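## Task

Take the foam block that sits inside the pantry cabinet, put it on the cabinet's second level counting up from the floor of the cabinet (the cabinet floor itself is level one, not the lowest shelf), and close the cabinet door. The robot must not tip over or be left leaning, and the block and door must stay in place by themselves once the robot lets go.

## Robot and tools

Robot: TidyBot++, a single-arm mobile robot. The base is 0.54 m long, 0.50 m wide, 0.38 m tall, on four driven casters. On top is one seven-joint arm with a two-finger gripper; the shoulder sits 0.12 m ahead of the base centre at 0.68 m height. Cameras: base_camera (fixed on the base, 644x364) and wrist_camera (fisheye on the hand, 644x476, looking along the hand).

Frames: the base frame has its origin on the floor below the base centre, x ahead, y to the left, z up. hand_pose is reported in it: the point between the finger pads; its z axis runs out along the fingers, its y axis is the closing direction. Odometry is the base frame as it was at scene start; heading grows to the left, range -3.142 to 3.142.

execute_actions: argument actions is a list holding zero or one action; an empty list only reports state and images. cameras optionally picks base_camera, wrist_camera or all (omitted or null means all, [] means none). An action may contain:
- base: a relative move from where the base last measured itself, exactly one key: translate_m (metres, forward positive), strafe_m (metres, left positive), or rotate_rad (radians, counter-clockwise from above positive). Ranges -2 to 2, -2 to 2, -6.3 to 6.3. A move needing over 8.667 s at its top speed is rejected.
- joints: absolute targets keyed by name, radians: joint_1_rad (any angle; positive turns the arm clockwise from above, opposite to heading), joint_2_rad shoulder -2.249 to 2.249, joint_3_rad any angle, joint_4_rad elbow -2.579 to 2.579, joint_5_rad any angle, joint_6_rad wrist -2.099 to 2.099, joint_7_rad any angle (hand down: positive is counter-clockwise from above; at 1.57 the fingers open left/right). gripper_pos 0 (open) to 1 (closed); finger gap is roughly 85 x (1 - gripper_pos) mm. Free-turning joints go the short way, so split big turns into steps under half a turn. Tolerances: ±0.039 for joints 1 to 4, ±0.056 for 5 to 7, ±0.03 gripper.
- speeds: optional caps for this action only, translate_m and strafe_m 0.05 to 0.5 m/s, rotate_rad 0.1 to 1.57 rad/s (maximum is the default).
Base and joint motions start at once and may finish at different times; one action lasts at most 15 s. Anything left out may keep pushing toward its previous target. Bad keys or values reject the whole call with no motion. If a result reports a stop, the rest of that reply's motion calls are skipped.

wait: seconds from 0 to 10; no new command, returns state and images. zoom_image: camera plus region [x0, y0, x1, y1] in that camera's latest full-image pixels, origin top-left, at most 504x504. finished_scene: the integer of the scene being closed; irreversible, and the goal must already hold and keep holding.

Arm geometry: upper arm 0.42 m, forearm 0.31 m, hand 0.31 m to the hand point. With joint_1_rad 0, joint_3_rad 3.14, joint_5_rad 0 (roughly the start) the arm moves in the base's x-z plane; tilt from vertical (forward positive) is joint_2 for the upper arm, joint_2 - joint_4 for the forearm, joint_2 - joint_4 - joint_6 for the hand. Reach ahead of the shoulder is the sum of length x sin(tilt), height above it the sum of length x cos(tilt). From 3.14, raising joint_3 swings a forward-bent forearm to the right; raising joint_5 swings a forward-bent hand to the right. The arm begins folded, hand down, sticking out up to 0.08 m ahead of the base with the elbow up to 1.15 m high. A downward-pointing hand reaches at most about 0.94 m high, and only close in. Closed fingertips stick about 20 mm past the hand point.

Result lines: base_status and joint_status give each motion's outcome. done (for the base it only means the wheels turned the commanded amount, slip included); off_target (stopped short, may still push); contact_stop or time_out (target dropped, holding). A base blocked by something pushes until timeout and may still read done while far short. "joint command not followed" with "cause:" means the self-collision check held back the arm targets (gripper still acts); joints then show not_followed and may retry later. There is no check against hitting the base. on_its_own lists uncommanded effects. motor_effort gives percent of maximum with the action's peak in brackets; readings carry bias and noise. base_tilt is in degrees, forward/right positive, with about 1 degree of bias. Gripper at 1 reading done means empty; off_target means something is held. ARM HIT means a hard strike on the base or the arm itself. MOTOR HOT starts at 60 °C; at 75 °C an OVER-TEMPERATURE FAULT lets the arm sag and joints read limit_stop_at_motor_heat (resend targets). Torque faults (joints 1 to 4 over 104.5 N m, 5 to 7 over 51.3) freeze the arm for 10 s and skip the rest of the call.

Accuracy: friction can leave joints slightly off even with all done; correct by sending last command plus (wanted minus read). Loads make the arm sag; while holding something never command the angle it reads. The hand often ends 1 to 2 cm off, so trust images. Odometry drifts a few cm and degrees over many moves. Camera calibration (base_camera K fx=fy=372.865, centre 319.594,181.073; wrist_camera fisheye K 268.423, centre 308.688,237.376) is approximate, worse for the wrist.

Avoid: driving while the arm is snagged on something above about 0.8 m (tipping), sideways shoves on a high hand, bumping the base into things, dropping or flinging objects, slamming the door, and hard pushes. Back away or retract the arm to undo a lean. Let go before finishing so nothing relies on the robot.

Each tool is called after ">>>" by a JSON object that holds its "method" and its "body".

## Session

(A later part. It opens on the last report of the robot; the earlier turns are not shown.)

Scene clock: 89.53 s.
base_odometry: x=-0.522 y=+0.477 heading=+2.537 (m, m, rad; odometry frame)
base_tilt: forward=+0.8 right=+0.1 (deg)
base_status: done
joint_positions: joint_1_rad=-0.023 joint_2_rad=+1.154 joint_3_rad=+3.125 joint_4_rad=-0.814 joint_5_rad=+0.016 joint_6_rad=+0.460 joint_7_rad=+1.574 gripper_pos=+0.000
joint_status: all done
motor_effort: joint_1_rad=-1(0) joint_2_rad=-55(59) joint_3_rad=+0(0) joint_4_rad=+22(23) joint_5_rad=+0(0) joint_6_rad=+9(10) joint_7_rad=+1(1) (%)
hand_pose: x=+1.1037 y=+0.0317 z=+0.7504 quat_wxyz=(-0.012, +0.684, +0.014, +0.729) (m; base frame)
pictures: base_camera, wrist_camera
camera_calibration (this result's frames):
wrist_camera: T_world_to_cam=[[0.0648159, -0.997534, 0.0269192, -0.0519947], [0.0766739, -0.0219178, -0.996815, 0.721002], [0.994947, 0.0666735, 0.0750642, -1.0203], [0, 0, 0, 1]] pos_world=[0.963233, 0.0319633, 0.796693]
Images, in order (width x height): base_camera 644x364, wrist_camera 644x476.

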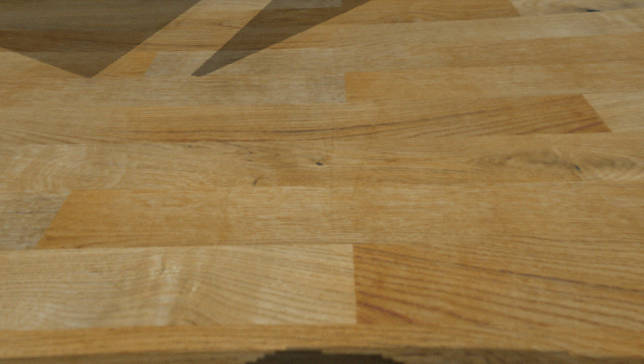

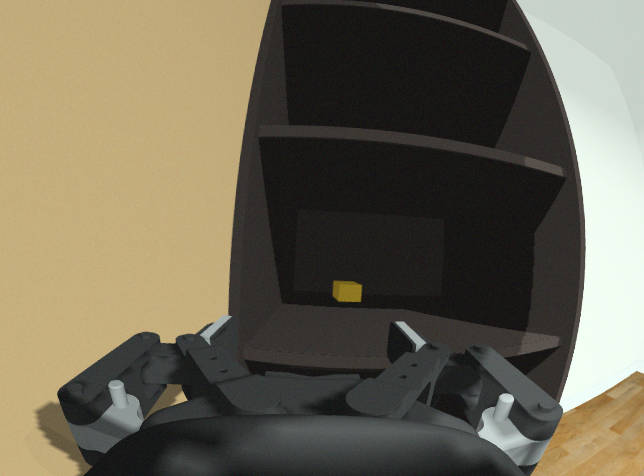

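>>> {"method": "execute_actions", "body": {"actions": [{"base":{"strafe_m":-0.05},"joints":{"joint_2_rad":1.21}}], "cameras": []}}

>>> {"method": "execute_actions", "body": {"actions": [{"base":{"translate_m":0.38},"speeds":{"translate_m":0.25}}]}}

Scene clock: 93.17 s.
base_odometry: x=-0.493 y=+0.518 heading=+2.536 (m, m, rad; odometry frame)
base_tilt: forward=+0.8 right=+0.1 (deg)
base_status: done
joint_positions: joint_1_rad=-0.013 joint_2_rad=+1.194 joint_3_rad=+3.125 joint_4_rad=-0.808 joint_5_rad=+0.016 joint_6_rad=+0.460 joint_7_rad=+1.574 gripper_pos=+0.000
joint_status: all done
motor_effort: joint_1_rad=+0(5) joint_2_rad=-56(58) joint_3_rad=+0(2) joint_4_rad=+22(23) joint_5_rad=+0(1) joint_6_rad=+9(10) joint_7_rad=+1(1) (%)
hand_pose: x=+1.1066 y=+0.0216 z=+0.7145 quat_wxyz=(-0.008, +0.697, +0.010, +0.717) (m; base frame)
pictures: none
No camera images: the call's "cameras" was empty. Leave "cameras" out to get every camera's image.

Scene clock: 95.73 s.
TORQUE WARNING: joint_4_rad reached its warning level (56.7 N m).
base_odometry: x=-0.805 y=+0.735 heading=+2.537 (m, m, rad; odometry frame)
base_tilt: forward=+0.8 right=+0.1 (deg)
base_status: done
joint_positions: joint_1_rad=-0.014 joint_2_rad=+1.195 joint_3_rad=+3.125 joint_4_rad=-0.782 joint_5_rad=+0.016 joint_6_rad=+0.448 joint_7_rad=+1.574 gripper_pos=+0.000
joint_status: not commanded
motor_effort: joint_1_rad=-1(1) joint_2_rad=-53(62) joint_3_rad=+0(1) joint_4_rad=+20(66) joint_5_rad=+0(0) joint_6_rad=+8(17) joint_7_rad=+1(1) (%)
hand_pose: x=+1.1099 y=+0.0223 z=+0.7257 quat_wxyz=(-0.008, +0.692, +0.010, +0.722) (m; base frame)
pictures: base_camera, wrist_camera
camera_calibration (this result's frames):
wrist_camera: T_world_to_cam=[[0.0555971, -0.998123, 0.0256713, -0.049917], [0.0558893, -0.0225597, -0.998182, 0.719764], [0.996888, 0.0569307, 0.0545302, -1.01104], [0, 0, 0, 1]] pos_world=[0.970437, 0.0239733, 0.774869]
Images, in order (width x height): base_camera 644x364, wrist_camera 644x476.

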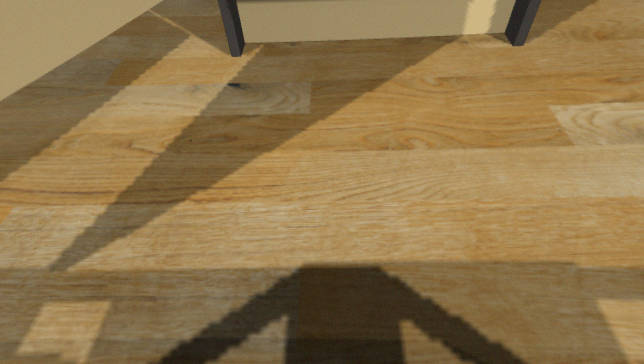

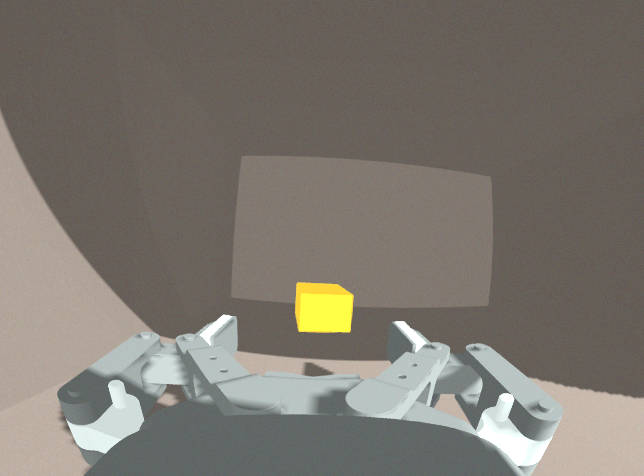

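>>> {"method": "execute_actions", "body": {"actions": [{"base":{"strafe_m":-0.015},"joints":{"joint_2_rad":1.18,"joint_6_rad":0.36}}], "cameras": []}}

>>> {"method": "execute_actions", "body": {"actions": [{"base":{"translate_m":0.15},"speeds":{"translate_m":0.1}}]}}

Scene clock: 98.77 s.
base_odometry: x=-0.797 y=+0.747 heading=+2.537 (m, m, rad; odometry frame)
base_tilt: forward=+0.8 right=+0.1 (deg)
base_status: done
joint_positions: joint_1_rad=-0.016 joint_2_rad=+1.187 joint_3_rad=+3.125 joint_4_rad=-0.782 joint_5_rad=+0.016 joint_6_rad=+0.403 joint_7_rad=+1.574 gripper_pos=+0.000
joint_status: all done
motor_effort: joint_1_rad=-1(2) joint_2_rad=-53(58) joint_3_rad=+0(1) joint_4_rad=+21(21) joint_5_rad=+1(1) joint_6_rad=+9(10) joint_7_rad=+1(1) (%)
hand_pose: x=+1.1099 y=+0.0249 z=+0.7195 quat_wxyz=(-0.009, +0.705, +0.011, +0.709) (m; base frame)
pictures: none
No camera images: the call's "cameras" was empty. Leave "cameras" out to get every camera's image.

Scene clock: 100.83 s.
base_odometry: x=-0.920 y=+0.833 heading=+2.537 (m, m, rad; odometry frame)
base_tilt: forward=+0.8 right=+0.1 (deg)
base_status: done
joint_positions: joint_1_rad=-0.016 joint_2_rad=+1.187 joint_3_rad=+3.125 joint_4_rad=-0.782 joint_5_rad=+0.016 joint_6_rad=+0.402 joint_7_rad=+1.574 gripper_pos=+0.000
joint_status: not commanded
motor_effort: joint_1_rad=-1(4) joint_2_rad=-56(56) joint_3_rad=+0(1) joint_4_rad=+22(22) joint_5_rad=+1(1) joint_6_rad=+9(9) joint_7_rad=+1(1) (%)
hand_pose: x=+1.1098 y=+0.0250 z=+0.7197 quat_wxyz=(-0.009, +0.705, +0.011, +0.709) (m; base frame)
pictures: base_camera, wrist_camera
camera_calibration (this result's frames):
wrist_camera: T_world_to_cam=[[0.059234, -0.99794, 0.0246505, -0.0503994], [0.0185852, -0.0235871, -0.999549, 0.756236], [0.998071, 0.0596654, 0.0171498, -0.985273], [0, 0, 0, 1]] pos_world=[0.972303, 0.0263285, 0.774034]
Images, in order (width x height): base_camera 644x364, wrist_camera 644x476.

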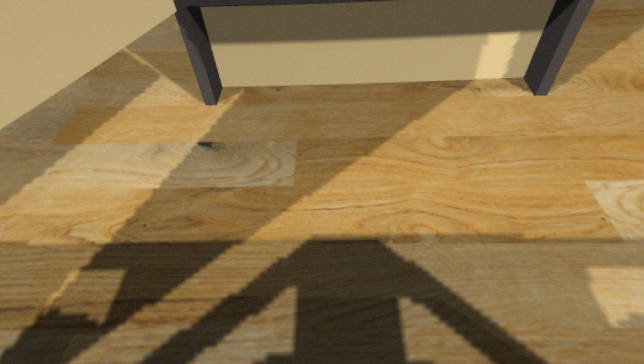

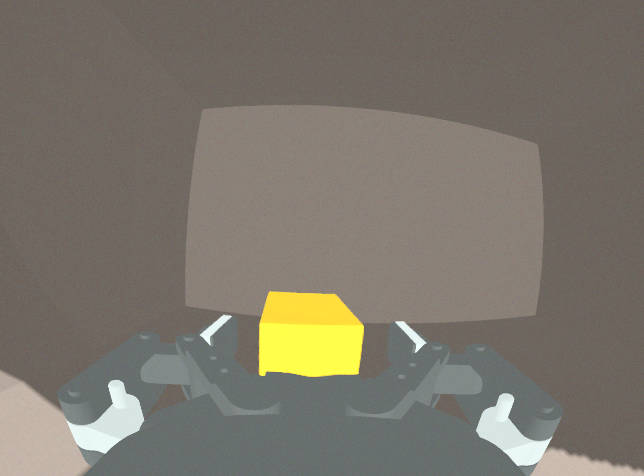

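>>> {"method": "execute_actions", "body": {"actions": [{"joints":{"joint_6_rad":0.27}}], "cameras": []}}

>>> {"method": "execute_actions", "body": {"actions": [{"base":{"translate_m":0.065},"speeds":{"translate_m":0.1}}], "cameras": ["wrist_camera"]}}

Scene clock: 102.60 s.
base_odometry: x=-0.920 y=+0.833 heading=+2.537 (m, m, rad; odometry frame)
base_tilt: forward=+0.8 right=+0.1 (deg)
base_status: not commanded
joint_positions: joint_1_rad=-0.016 joint_2_rad=+1.169 joint_3_rad=+3.125 joint_4_rad=-0.780 joint_5_rad=+0.016 joint_6_rad=+0.314 joint_7_rad=+1.574 gripper_pos=+0.000
joint_status: all done
motor_effort: joint_1_rad=+0(1) joint_2_rad=-50(55) joint_3_rad=+0(0) joint_4_rad=+19(21) joint_5_rad=+0(1) joint_6_rad=+7(9) joint_7_rad=+1(1) (%)
hand_pose: x=+1.1087 y=+0.0249 z=+0.7106 quat_wxyz=(-0.009, +0.729, +0.012, +0.684) (m; base frame)
pictures: none
No camera images: the call's "cameras" was empty. Leave "cameras" out to get every camera's image.

Scene clock: 103.80 s.
base_odometry: x=-0.974 y=+0.870 heading=+2.536 (m, m, rad; odometry frame)
base_tilt: forward=+0.8 right=+0.1 (deg)
base_status: done
joint_positions: joint_1_rad=-0.016 joint_2_rad=+1.169 joint_3_rad=+3.125 joint_4_rad=-0.780 joint_5_rad=+0.016 joint_6_rad=+0.314 joint_7_rad=+1.574 gripper_pos=+0.000
joint_status: not commanded
motor_effort: joint_1_rad=-1(4) joint_2_rad=-54(54) joint_3_rad=+0(1) joint_4_rad=+21(21) joint_5_rad=-1(0) joint_6_rad=+8(8) joint_7_rad=+1(1) (%)
hand_pose: x=+1.1087 y=+0.0249 z=+0.7110 quat_wxyz=(-0.009, +0.729, +0.012, +0.684) (m; base frame)
pictures: wrist_camera
camera_calibration (this result's frames):
wrist_camera: T_world_to_cam=[[0.060856, -0.997888, 0.0227238, -0.0505801], [-0.050288, -0.0258023, -0.998401, 0.823107], [0.996879, 0.059616, -0.051752, -0.933616], [0, 0, 0, 1]] pos_world=[0.975172, 0.0264232, 0.774624]
Images, in order (width x height): wrist_camera 644x476.

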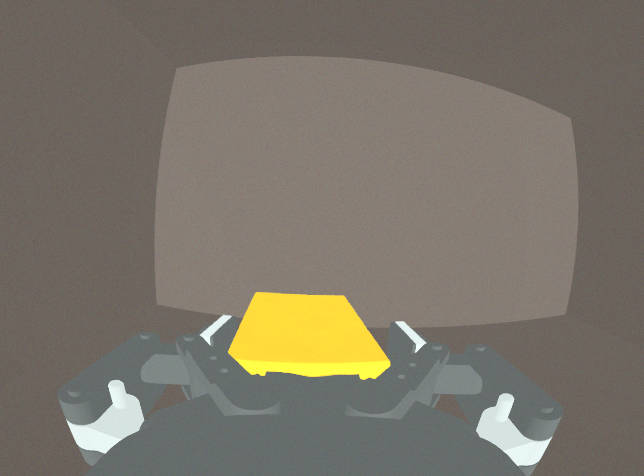

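Between the fingers. Close, lift.

>>> {"method": "execute_actions", "body": {"actions": [{"joints":{"gripper_pos":1}}], "cameras": []}}

>>> {"method": "execute_actions", "body": {"actions": [{"joints":{"joint_2_rad":1.14}}], "cameras": []}}

>>> {"method": "execute_actions", "body": {"actions": [{"base":{"translate_m":-0.65},"speeds":{"translate_m":0.3}}]}}

Scene clock: 106.40 s.
base_odometry: x=-0.974 y=+0.870 heading=+2.536 (m, m, rad; odometry frame)
base_tilt: forward=+0.8 right=+0.1 (deg)
base_status: not commanded
joint_positions: joint_1_rad=-0.016 joint_2_rad=+1.167 joint_3_rad=+3.125 joint_4_rad=-0.780 joint_5_rad=+0.016 joint_6_rad=+0.313 joint_7_rad=+1.574 gripper_pos=+0.336
joint_status: gripper_pos off_target (ended at +0.336, target +1.000)
motor_effort: joint_1_rad=-1(1) joint_2_rad=-55(56) joint_3_rad=+0(1) joint_4_rad=+21(22) joint_5_rad=+0(0) joint_6_rad=+8(9) joint_7_rad=+1(1) (%)
hand_pose: x=+1.1086 y=+0.0249 z=+0.7120 quat_wxyz=(-0.009, +0.729, +0.012, +0.684) (m; base frame)
pictures: none
No camera images: the call's "cameras" was empty. Leave "cameras" out to get every camera's image.

Scene clock: 107.10 s.
base_odometry: x=-0.974 y=+0.870 heading=+2.536 (m, m, rad; odometry frame)
base_tilt: forward=+0.8 right=+0.1 (deg)
base_status: not commanded
joint_positions: joint_1_rad=-0.016 joint_2_rad=+1.163 joint_3_rad=+3.125 joint_4_rad=-0.780 joint_5_rad=+0.016 joint_6_rad=+0.309 joint_7_rad=+1.574 gripper_pos=+0.336
joint_status: all done
motor_effort: joint_1_rad=+0(0) joint_2_rad=-57(58) joint_3_rad=+0(0) joint_4_rad=+23(23) joint_5_rad=+0(0) joint_6_rad=+10(10) joint_7_rad=+1(1) (%)
hand_pose: x=+1.1084 y=+0.0249 z=+0.7153 quat_wxyz=(-0.009, +0.729, +0.012, +0.685) (m; base frame)
pictures: none
No camera images: the call's "cameras" was empty. Leave "cameras" out to get every camera's image.

Scene clock: 110.27 s.
base_odometry: x=-0.439 y=+0.500 heading=+2.536 (m, m, rad; odometry frame)
base_tilt: forward=+0.7 right=+0.1 (deg)
base_status: done
joint_positions: joint_1_rad=-0.018 joint_2_rad=+1.162 joint_3_rad=+3.125 joint_4_rad=-0.780 joint_5_rad=+0.016 joint_6_rad=+0.307 joint_7_rad=+1.574 gripper_pos=+0.336
joint_status: not commanded
motor_effort: joint_1_rad=-1(5) joint_2_rad=-56(60) joint_3_rad=+0(1) joint_4_rad=+22(24) joint_5_rad=+0(0) joint_6_rad=+9(10) joint_7_rad=+1(1) (%)
hand_pose: x=+1.1083 y=+0.0263 z=+0.7156 quat_wxyz=(-0.009, +0.729, +0.012, +0.684) (m; base frame)
pictures: base_camera, wrist_camera
camera_calibration (this result's frames):
wrist_camera: T_world_to_cam=[[0.0622503, -0.9978, 0.0228003, -0.0508944], [-0.0503543, -0.0259553, -0.998394, 0.827826], [0.99679, 0.0610022, -0.0518592, -0.932934], [0, 0, 0, 1]] pos_world=[0.974792, 0.0276151, 0.779276]
Images, in order (width x height): base_camera 644x364, wrist_camera 644x476.

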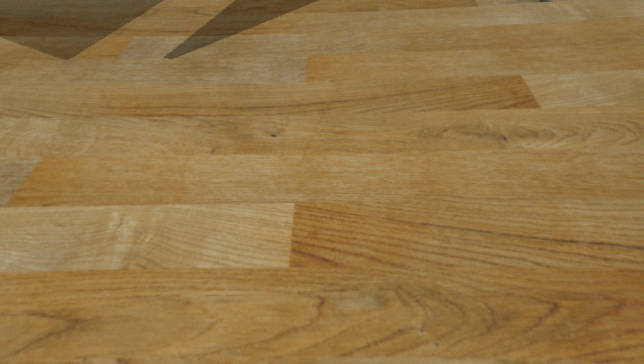

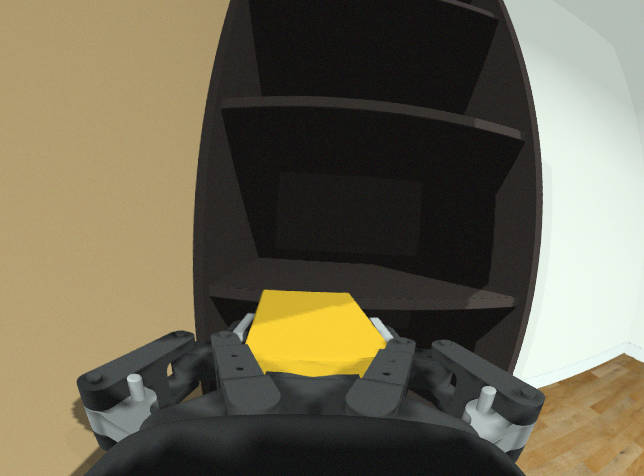

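>>> {"method": "execute_actions", "body": {"actions": [{"joints":{"joint_2_rad":1.42,"joint_4_rad":-0.74,"joint_6_rad":0.42}}], "cameras": []}}

>>> {"method": "execute_actions", "body": {"actions": [{"base":{"translate_m":0.15},"speeds":{"translate_m":0.2}}]}}

Scene clock: 113.70 s.
base_odometry: x=-0.439 y=+0.500 heading=+2.536 (m, m, rad; odometry frame)
base_tilt: forward=+0.8 right=+0.1 (deg)
base_status: not commanded
joint_positions: joint_1_rad=-0.018 joint_2_rad=+1.432 joint_3_rad=+3.125 joint_4_rad=-0.758 joint_5_rad=+0.016 joint_6_rad=+0.379 joint_7_rad=+1.574 gripper_pos=+0.336
joint_status: all done
motor_effort: joint_1_rad=-1(1) joint_2_rad=-57(65) joint_3_rad=+0(0) joint_4_rad=+20(24) joint_5_rad=+0(1) joint_6_rad=+9(11) joint_7_rad=+1(1) (%)
hand_pose: x=+1.0939 y=+0.0259 z=+0.4843 quat_wxyz=(-0.009, +0.786, +0.012, +0.617) (m; base frame)
pictures: none
No camera images: the call's "cameras" was empty. Leave "cameras" out to get every camera's image.

Scene clock: 115.27 s.
base_odometry: x=-0.563 y=+0.586 heading=+2.536 (m, m, rad; odometry frame)
base_tilt: forward=+0.8 right=+0.1 (deg)
base_status: done
joint_positions: joint_1_rad=-0.018 joint_2_rad=+1.431 joint_3_rad=+3.125 joint_4_rad=-0.757 joint_5_rad=+0.016 joint_6_rad=+0.380 joint_7_rad=+1.574 gripper_pos=+0.336
joint_status: not commanded
motor_effort: joint_1_rad=-1(3) joint_2_rad=-57(62) joint_3_rad=+0(1) joint_4_rad=+20(22) joint_5_rad=+0(1) joint_6_rad=+9(10) joint_7_rad=+1(1) (%)
hand_pose: x=+1.0942 y=+0.0259 z=+0.4853 quat_wxyz=(-0.009, +0.786, +0.012, +0.618) (m; base frame)
pictures: base_camera, wrist_camera
camera_calibration (this result's frames):
wrist_camera: T_world_to_cam=[[0.0649577, -0.997793, 0.0137877, -0.043787], [-0.222112, -0.0279273, -0.974621, 0.773568], [0.972855, 0.0602467, -0.223436, -0.821337], [0, 0, 0, 1]] pos_world=[0.973704, 0.0273962, 0.571024]
Images, in order (width x height): base_camera 644x364, wrist_camera 644x476.

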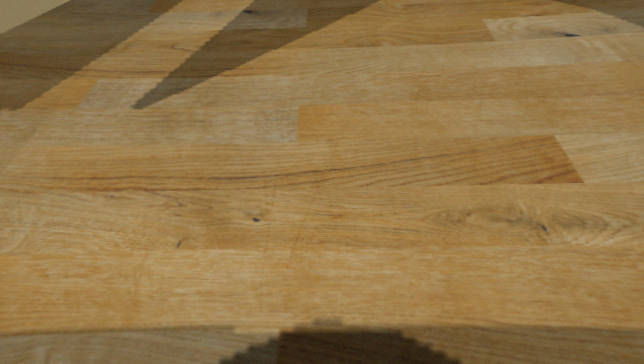

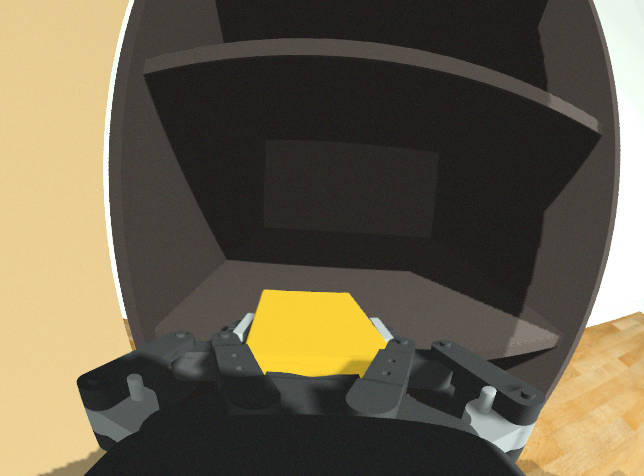

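>>> {"method": "execute_actions", "body": {"actions": [{"base":{"translate_m":0.29},"speeds":{"translate_m":0.2}}], "cameras": []}}

>>> {"method": "execute_actions", "body": {"actions": [{"joints":{"joint_2_rad":1.46}}]}}

Scene clock: 119.97 s.
base_odometry: x=-0.801 y=+0.751 heading=+2.536 (m, m, rad; odometry frame)
base_tilt: forward=+0.8 right=+0.1 (deg)
base_status: done
joint_positions: joint_1_rad=-0.018 joint_2_rad=+1.431 joint_3_rad=+3.125 joint_4_rad=-0.757 joint_5_rad=+0.016 joint_6_rad=+0.380 joint_7_rad=+1.574 gripper_pos=+0.336
joint_status: not commanded
motor_effort: joint_1_rad=-1(5) joint_2_rad=-58(59) joint_3_rad=-1(1) joint_4_rad=+20(21) joint_5_rad=+0(0) joint_6_rad=+9(10) joint_7_rad=+1(1) (%)
hand_pose: x=+1.0942 y=+0.0259 z=+0.4853 quat_wxyz=(-0.009, +0.786, +0.012, +0.618) (m; base frame)
pictures: none
No camera images: the call's "cameras" was empty. Leave "cameras" out to get every camera's image.

Scene clock: 120.73 s.
base_odometry: x=-0.801 y=+0.751 heading=+2.536 (m, m, rad; odometry frame)
base_tilt: forward=+0.8 right=+0.1 (deg)
base_status: not commanded
joint_positions: joint_1_rad=-0.018 joint_2_rad=+1.447 joint_3_rad=+3.125 joint_4_rad=-0.757 joint_5_rad=+0.016 joint_6_rad=+0.380 joint_7_rad=+1.574 gripper_pos=+0.336
joint_status: all done
motor_effort: joint_1_rad=-1(0) joint_2_rad=-58(60) joint_3_rad=+0(1) joint_4_rad=+20(21) joint_5_rad=+1(0) joint_6_rad=+9(10) joint_7_rad=+1(1) (%)
hand_pose: x=+1.0910 y=+0.0258 z=+0.4702 quat_wxyz=(-0.009, +0.791, +0.012, +0.612) (m; base frame)
pictures: base_camera, wrist_camera
camera_calibration (this result's frames):
wrist_camera: T_world_to_cam=[[0.0651629, -0.997789, 0.0130547, -0.0433104], [-0.237114, -0.0281904, -0.971073, 0.772884], [0.969294, 0.0601825, -0.238426, -0.810706], [0, 0, 0, 1]] pos_world=[0.971896, 0.0273636, 0.557798]
Images, in order (width x height): base_camera 644x364, wrist_camera 644x476.

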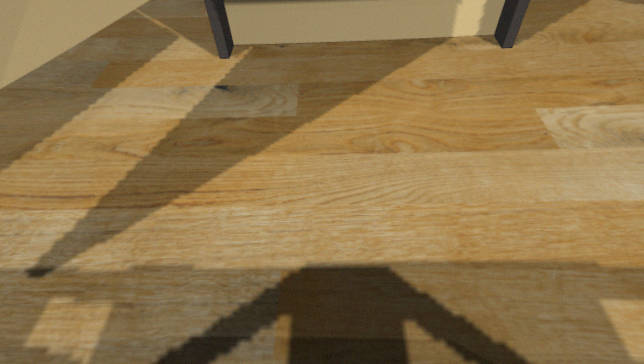

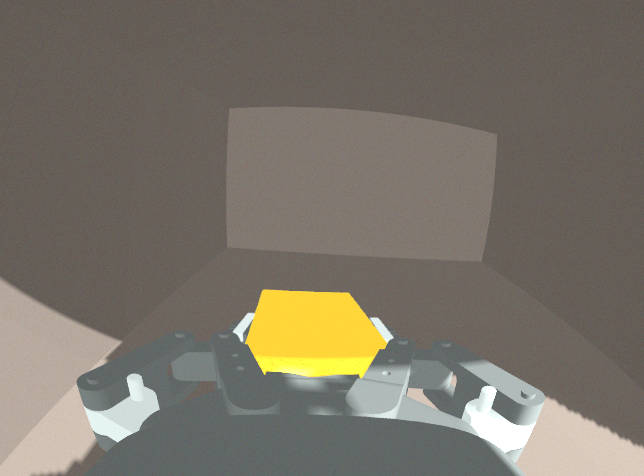

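Not touching yet; lower.

>>> {"method": "execute_actions", "body": {"actions": [{"joints":{"joint_2_rad":1.5}}], "cameras": ["wrist_camera"]}}

Scene clock: 122.60 s.
base_odometry: x=-0.801 y=+0.751 heading=+2.536 (m, m, rad; odometry frame)
base_tilt: forward=+0.8 right=+0.1 (deg)
base_status: not commanded
joint_positions: joint_1_rad=-0.018 joint_2_rad=+1.469 joint_3_rad=+3.125 joint_4_rad=-0.754 joint_5_rad=+0.016 joint_6_rad=+0.392 joint_7_rad=+1.574 gripper_pos=+0.336
joint_status: all done
motor_effort: joint_1_rad=-2(1) joint_2_rad=-53(57) joint_3_rad=+0(1) joint_4_rad=+17(21) joint_5_rad=-1(1) joint_6_rad=+7(9) joint_7_rad=+1(1) (%)
hand_pose: x=+1.0878 y=+0.0257 z=+0.4536 quat_wxyz=(-0.009, +0.793, +0.012, +0.609) (m; base frame)
pictures: wrist_camera
camera_calibration (this result's frames):
wrist_camera: T_world_to_cam=[[0.0651667, -0.997795, 0.0125534, -0.0427469], [-0.244374, -0.0281548, -0.969272, 0.763081], [0.967489, 0.0600965, -0.24567, -0.806326], [0, 0, 0, 1]] pos_world=[0.969374, 0.0272891, 0.542079]
Images, in order (width x height): wrist_camera 644x476.

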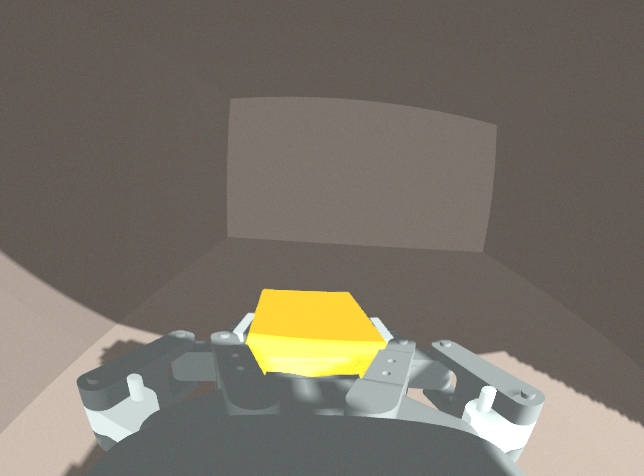

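Contact (effort dropped). Release and withdraw.

>>> {"method": "execute_actions", "body": {"actions": [{"joints":{"gripper_pos":0,"joint_2_rad":1.47}}], "cameras": []}}

>>> {"method": "execute_actions", "body": {"actions": [{"base":{"translate_m":-0.45}}], "cameras": []}}

>>> {"method": "execute_actions", "body": {"actions": [{"joints":{"joint_6_rad":0.0}}]}}

Scene clock: 124.73 s.
base_odometry: x=-0.801 y=+0.751 heading=+2.536 (m, m, rad; odometry frame)
base_tilt: forward=+0.8 right=+0.1 (deg)
base_status: not commanded
joint_positions: joint_1_rad=-0.018 joint_2_rad=+1.470 joint_3_rad=+3.125 joint_4_rad=-0.751 joint_5_rad=+0.016 joint_6_rad=+0.392 joint_7_rad=+1.574 gripper_pos=+0.000
joint_status: all done
motor_effort: joint_1_rad=-1(1) joint_2_rad=-57(57) joint_3_rad=-1(0) joint_4_rad=+19(20) joint_5_rad=-1(0) joint_6_rad=+9(10) joint_7_rad=+1(1) (%)
hand_pose: x=+1.0884 y=+0.0257 z=+0.4545 quat_wxyz=(-0.009, +0.792, +0.012, +0.610) (m; base frame)
pictures: none
No camera images: the call's "cameras" was empty. Leave "cameras" out to get every camera's image.

Scene clock: 127.13 s.
base_odometry: x=-0.431 y=+0.495 heading=+2.536 (m, m, rad; odometry frame)
base_tilt: forward=+0.7 right=+0.1 (deg)
base_status: done
joint_positions: joint_1_rad=-0.018 joint_2_rad=+1.470 joint_3_rad=+3.125 joint_4_rad=-0.751 joint_5_rad=+0.016 joint_6_rad=+0.392 joint_7_rad=+1.574 gripper_pos=+0.000
joint_status: not commanded
motor_effort: joint_1_rad=+0(5) joint_2_rad=-57(58) joint_3_rad=+0(1) joint_4_rad=+20(21) joint_5_rad=+0(0) joint_6_rad=+9(9) joint_7_rad=+1(1) (%)
hand_pose: x=+1.0885 y=+0.0257 z=+0.4546 quat_wxyz=(-0.009, +0.792, +0.012, +0.610) (m; base frame)
pictures: none
No camera images: the call's "cameras" was empty. Leave "cameras" out to get every camera's image.

Scene clock: 128.00 s.
base_odometry: x=-0.431 y=+0.495 heading=+2.536 (m, m, rad; odometry frame)
base_tilt: forward=+0.8 right=+0.1 (deg)
base_status: not commanded
joint_positions: joint_1_rad=-0.018 joint_2_rad=+1.474 joint_3_rad=+3.125 joint_4_rad=-0.748 joint_5_rad=+0.016 joint_6_rad=+0.020 joint_7_rad=+1.574 gripper_pos=+0.000
joint_status: all done
motor_effort: joint_1_rad=-1(1) joint_2_rad=-56(60) joint_3_rad=+0(1) joint_4_rad=+19(21) joint_5_rad=+0(1) joint_6_rad=+8(9) joint_7_rad=+1(1) (%)
hand_pose: x=+1.0387 y=+0.0246 z=+0.3484 quat_wxyz=(-0.007, +0.892, +0.014, +0.453) (m; base frame)
pictures: base_camera, wrist_camera
camera_calibration (this result's frames):
wrist_camera: T_world_to_cam=[[0.0684394, -0.997654, -0.00157107, -0.0378277], [-0.57869, -0.0384155, -0.814643, 0.942786], [0.812671, 0.0566628, -0.579961, -0.50719], [0, 0, 0, 1]] pos_world=[0.960348, 0.0272174, 0.473824]
Images, in order (width x height): base_camera 644x364, wrist_camera 644x476.

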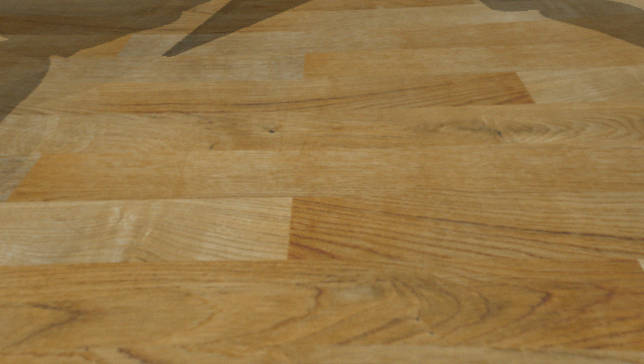

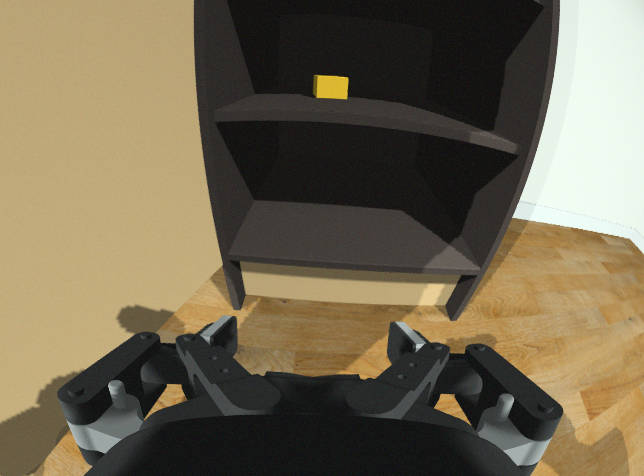

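>>> {"method": "execute_actions", "body": {"actions": [{"base":{"strafe_m":0.7},"joints":{"joint_2_rad":-0.2,"joint_4_rad":-2.25,"joint_6_rad":0.48,"gripper_pos":1}}], "cameras": []}}

>>> {"method": "execute_actions", "body": {"actions": [{"base":{"translate_m":0.35}}]}}

Scene clock: 133.30 s.
TORQUE WARNING: joint_1_rad reached its warning level (56.7 N m).
base_odometry: x=-0.830 y=-0.080 heading=+2.536 (m, m, rad; odometry frame)
base_tilt: forward=+0.7 right=+0.1 (deg)
base_status: done
joint_positions: joint_1_rad=-0.032 joint_2_rad=-0.180 joint_3_rad=+3.116 joint_4_rad=-2.230 joint_5_rad=-0.003 joint_6_rad=+0.439 joint_7_rad=+1.575 gripper_pos=+0.999
joint_status: all done
motor_effort: joint_1_rad=-1(70) joint_2_rad=-14(59) joint_3_rad=+1(53) joint_4_rad=+21(29) joint_5_rad=+0(12) joint_6_rad=+10(15) joint_7_rad=+1(1) (%)
hand_pose: x=+0.6324 y=+0.0314 z=+0.9380 quat_wxyz=(-0.017, +0.721, +0.022, +0.692) (m; base frame)
pictures: none
No camera images: the call's "cameras" was empty. Leave "cameras" out to get every camera's image.

Scene clock: 135.33 s.
base_odometry: x=-1.118 y=+0.119 heading=+2.536 (m, m, rad; odometry frame)
base_tilt: forward=+0.8 right=+0.1 (deg)
base_status: done
joint_positions: joint_1_rad=-0.032 joint_2_rad=-0.185 joint_3_rad=+3.116 joint_4_rad=-2.232 joint_5_rad=-0.003 joint_6_rad=+0.441 joint_7_rad=+1.575 gripper_pos=+0.999
joint_status: not commanded
motor_effort: joint_1_rad=+0(1) joint_2_rad=-14(18) joint_3_rad=+1(1) joint_4_rad=+22(22) joint_5_rad=+1(1) joint_6_rad=+9(10) joint_7_rad=+1(1) (%)
hand_pose: x=+0.6310 y=+0.0313 z=+0.9402 quat_wxyz=(-0.017, +0.719, +0.022, +0.694) (m; base frame)
pictures: base_camera, wrist_camera
camera_calibration (this result's frames):
wrist_camera: T_world_to_cam=[[0.0868048, -0.995899, 0.025506, -0.0394345], [-0.0208831, -0.0274161, -0.999406, 1.01056], [0.996006, 0.0862206, -0.0231773, -0.473135], [0, 0, 0, 1]] pos_world=[0.495772, 0.0292269, 1]
Images, in order (width x height): base_camera 644x364, wrist_camera 644x476.

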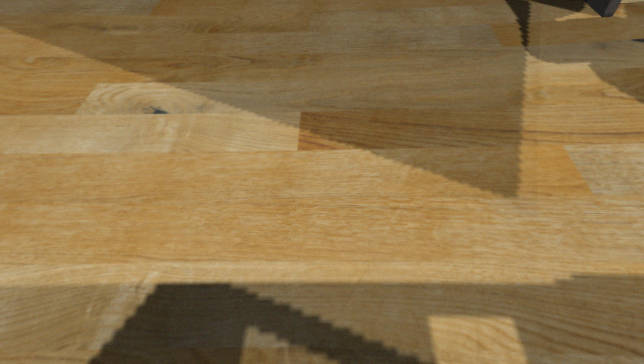

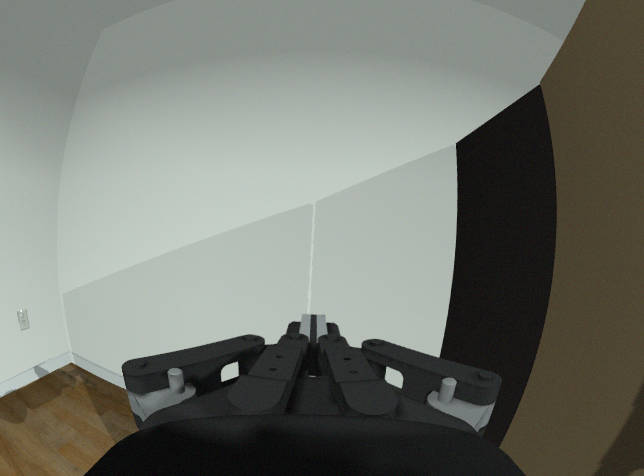

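>>> {"method": "execute_actions", "body": {"actions": [{"base":{"translate_m":0.1}}], "cameras": []}}

>>> {"method": "execute_actions", "body": {"actions": [{"base":{"strafe_m":-0.65},"speeds":{"strafe_m":0.15}}]}}

Scene clock: 138.27 s.
base_odometry: x=-1.200 y=+0.176 heading=+2.536 (m, m, rad; odometry frame)
base_tilt: forward=+0.7 right=+0.1 (deg)
base_status: done
joint_positions: joint_1_rad=-0.032 joint_2_rad=-0.187 joint_3_rad=+3.116 joint_4_rad=-2.232 joint_5_rad=-0.003 joint_6_rad=+0.442 joint_7_rad=+1.575 gripper_pos=+0.999
joint_status: not commanded
motor_effort: joint_1_rad=-2(0) joint_2_rad=-14(17) joint_3_rad=+1(2) joint_4_rad=+22(22) joint_5_rad=+0(1) joint_6_rad=+9(10) joint_7_rad=+1(1) (%)
hand_pose: x=+0.6302 y=+0.0313 z=+0.9415 quat_wxyz=(-0.017, +0.718, +0.022, +0.695) (m; base frame)
pictures: none
No camera images: the call's "cameras" was empty. Leave "cameras" out to get every camera's image.

Scene clock: 143.27 s.
base_odometry: x=-0.830 y=+0.710 heading=+2.537 (m, m, rad; odometry frame)
base_tilt: forward=+0.8 right=+0.1 (deg)
base_status: done
joint_positions: joint_1_rad=-0.035 joint_2_rad=-0.188 joint_3_rad=+3.116 joint_4_rad=-2.233 joint_5_rad=-0.002 joint_6_rad=+0.442 joint_7_rad=+1.575 gripper_pos=+0.999
joint_status: not commanded
motor_effort: joint_1_rad=-1(7) joint_2_rad=-14(14) joint_3_rad=+1(9) joint_4_rad=+21(23) joint_5_rad=+1(3) joint_6_rad=+9(9) joint_7_rad=+1(1) (%)
hand_pose: x=+0.6297 y=+0.0333 z=+0.9417 quat_wxyz=(-0.018, +0.718, +0.024, +0.695) (m; base frame)
pictures: base_camera, wrist_camera
camera_calibration (this result's frames):
wrist_camera: T_world_to_cam=[[0.0908339, -0.995496, 0.0271553, -0.0415202], [-0.0173428, -0.0288452, -0.999433, 1.00995], [0.995715, 0.0903115, -0.0198849, -0.475058], [0, 0, 0, 1]] pos_world=[0.494309, 0.0307021, 1.00106]
Images, in order (width x height): base_camera 644x364, wrist_camera 644x476.

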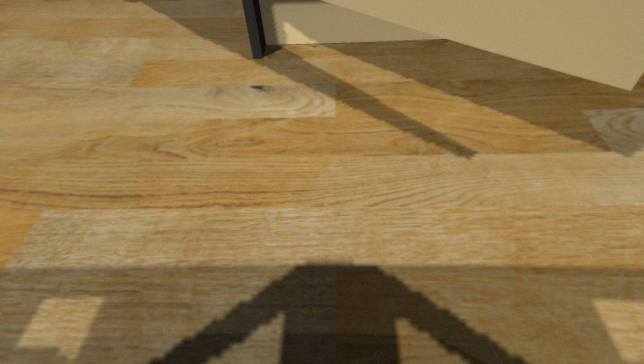

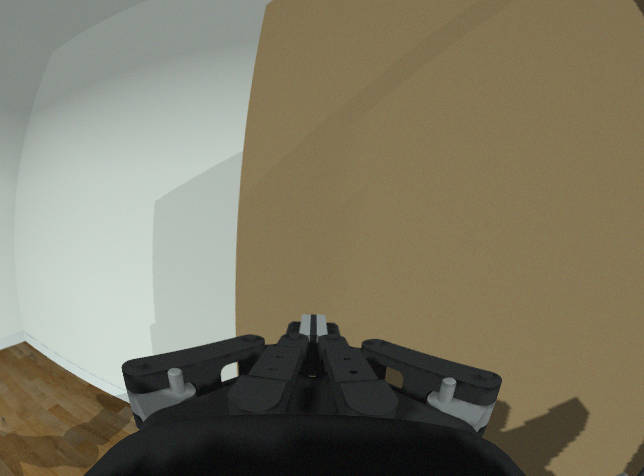

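>>> {"method": "execute_actions", "body": {"actions": [{"base":{"strafe_m":-0.17},"speeds":{"strafe_m":0.12}}], "cameras": []}}

>>> {"method": "execute_actions", "body": {"actions": [{"base":{"translate_m":0.16},"speeds":{"translate_m":0.08}}]}}

Scene clock: 147.07 s.
base_odometry: x=-0.734 y=+0.850 heading=+2.537 (m, m, rad; odometry frame)
base_tilt: forward=+0.8 right=+0.1 (deg)
base_status: done
joint_positions: joint_1_rad=-0.034 joint_2_rad=-0.188 joint_3_rad=+3.117 joint_4_rad=-2.233 joint_5_rad=-0.002 joint_6_rad=+0.442 joint_7_rad=+1.575 gripper_pos=+0.999
joint_status: not commanded
motor_effort: joint_1_rad=-2(0) joint_2_rad=-14(16) joint_3_rad=+1(2) joint_4_rad=+22(22) joint_5_rad=+0(0) joint_6_rad=+9(10) joint_7_rad=+1(1) (%)
hand_pose: x=+0.6298 y=+0.0323 z=+0.9417 quat_wxyz=(-0.018, +0.718, +0.023, +0.696) (m; base frame)
pictures: none
No camera images: the call's "cameras" was empty. Leave "cameras" out to get every camera's image.

Scene clock: 149.60 s.
base_odometry: x=-0.865 y=+0.942 heading=+2.537 (m, m, rad; odometry frame)
base_tilt: forward=+0.8 right=+0.1 (deg)
base_status: done
joint_positions: joint_1_rad=-0.034 joint_2_rad=-0.190 joint_3_rad=+3.117 joint_4_rad=-2.233 joint_5_rad=-0.002 joint_6_rad=+0.442 joint_7_rad=+1.575 gripper_pos=+0.999
joint_status: not commanded
motor_effort: joint_1_rad=-1(2) joint_2_rad=-14(17) joint_3_rad=+1(1) joint_4_rad=+22(23) joint_5_rad=+0(0) joint_6_rad=+9(10) joint_7_rad=+1(1) (%)
hand_pose: x=+0.6294 y=+0.0323 z=+0.9423 quat_wxyz=(-0.018, +0.717, +0.023, +0.696) (m; base frame)
pictures: base_camera, wrist_camera
camera_calibration (this result's frames):
wrist_camera: T_world_to_cam=[[0.0890809, -0.995659, 0.0269786, -0.0411869], [-0.0160614, -0.0285187, -0.999464, 1.00969], [0.995895, 0.0885999, -0.0185322, -0.475949], [0, 0, 0, 1]] pos_world=[0.493881, 0.0299559, 1.00144]
Images, in order (width x height): base_camera 644x364, wrist_camera 644x476.

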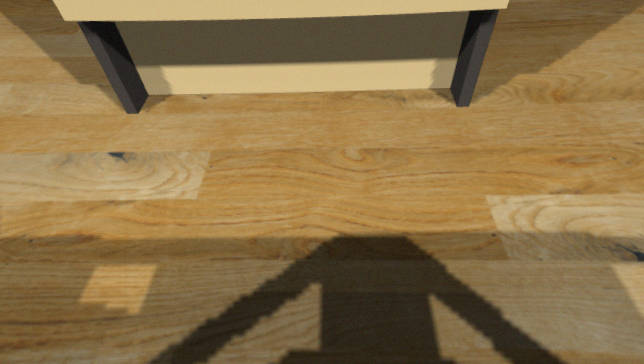

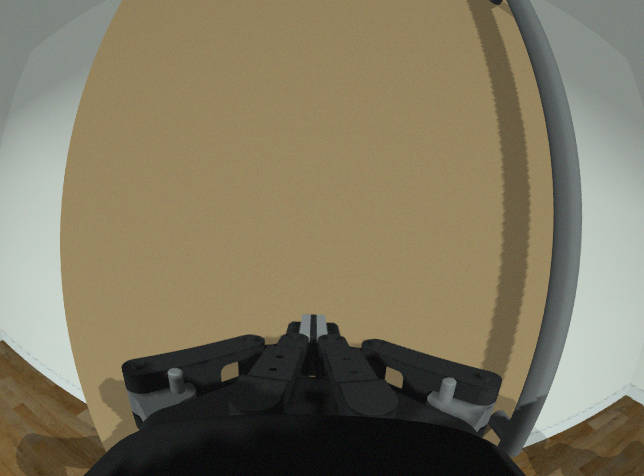

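>>> {"method": "execute_actions", "body": {"actions": [{"base":{"translate_m":0.04},"speeds":{"translate_m":0.05}}], "cameras": []}}

>>> {"method": "execute_actions", "body": {"actions": [{"base":{"translate_m":-0.3}}]}}

Scene clock: 152.07 s.
base_odometry: x=-0.898 y=+0.965 heading=+2.536 (m, m, rad; odometry frame)
base_tilt: forward=+0.7 right=+0.1 (deg)
base_status: done
joint_positions: joint_1_rad=-0.034 joint_2_rad=-0.210 joint_3_rad=+3.117 joint_4_rad=-2.251 joint_5_rad=-0.002 joint_6_rad=+0.443 joint_7_rad=+1.575 gripper_pos=+0.999
joint_status: not commanded
motor_effort: joint_1_rad=+0(2) joint_2_rad=-11(15) joint_3_rad=+1(3) joint_4_rad=+22(29) joint_5_rad=+0(1) joint_6_rad=+9(11) joint_7_rad=+1(1) (%)
hand_pose: x=+0.6215 y=+0.0318 z=+0.9424 quat_wxyz=(-0.017, +0.716, +0.023, +0.697) (m; base frame)
pictures: none
No camera images: the call's "cameras" was empty. Leave "cameras" out to get every camera's image.

Scene clock: 154.03 s.
base_odometry: x=-0.651 y=+0.794 heading=+2.537 (m, m, rad; odometry frame)
base_tilt: forward=+0.7 right=+0.1 (deg)
base_status: done
joint_positions: joint_1_rad=-0.033 joint_2_rad=-0.205 joint_3_rad=+3.118 joint_4_rad=-2.251 joint_5_rad=-0.002 joint_6_rad=+0.443 joint_7_rad=+1.575 gripper_pos=+0.999
joint_status: not commanded
motor_effort: joint_1_rad=-1(1) joint_2_rad=-13(16) joint_3_rad=+1(4) joint_4_rad=+21(23) joint_5_rad=+1(1) joint_6_rad=+9(10) joint_7_rad=+1(1) (%)
hand_pose: x=+0.6228 y=+0.0310 z=+0.9401 quat_wxyz=(-0.017, +0.718, +0.023, +0.696) (m; base frame)
pictures: base_camera, wrist_camera
camera_calibration (this result's frames):
wrist_camera: T_world_to_cam=[[0.087231, -0.995818, 0.0271707, -0.0408507], [-0.0173305, -0.0287876, -0.999435, 1.00813], [0.996037, 0.0867109, -0.0197692, -0.468215], [0, 0, 0, 1]] pos_world=[0.487395, 0.028941, 0.999412]
Images, in order (width x height): base_camera 644x364, wrist_camera 644x476.

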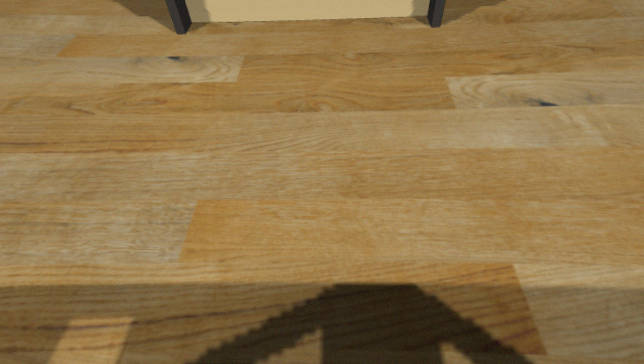

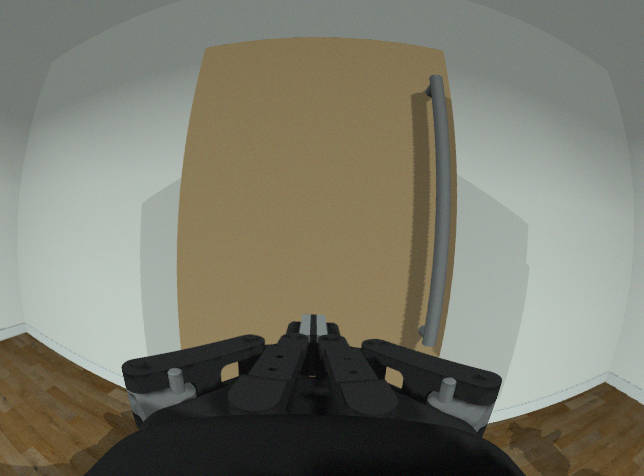

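>>> {"method": "finished_scene", "body": {"scene": 1}}

The scene is finished: the task was done.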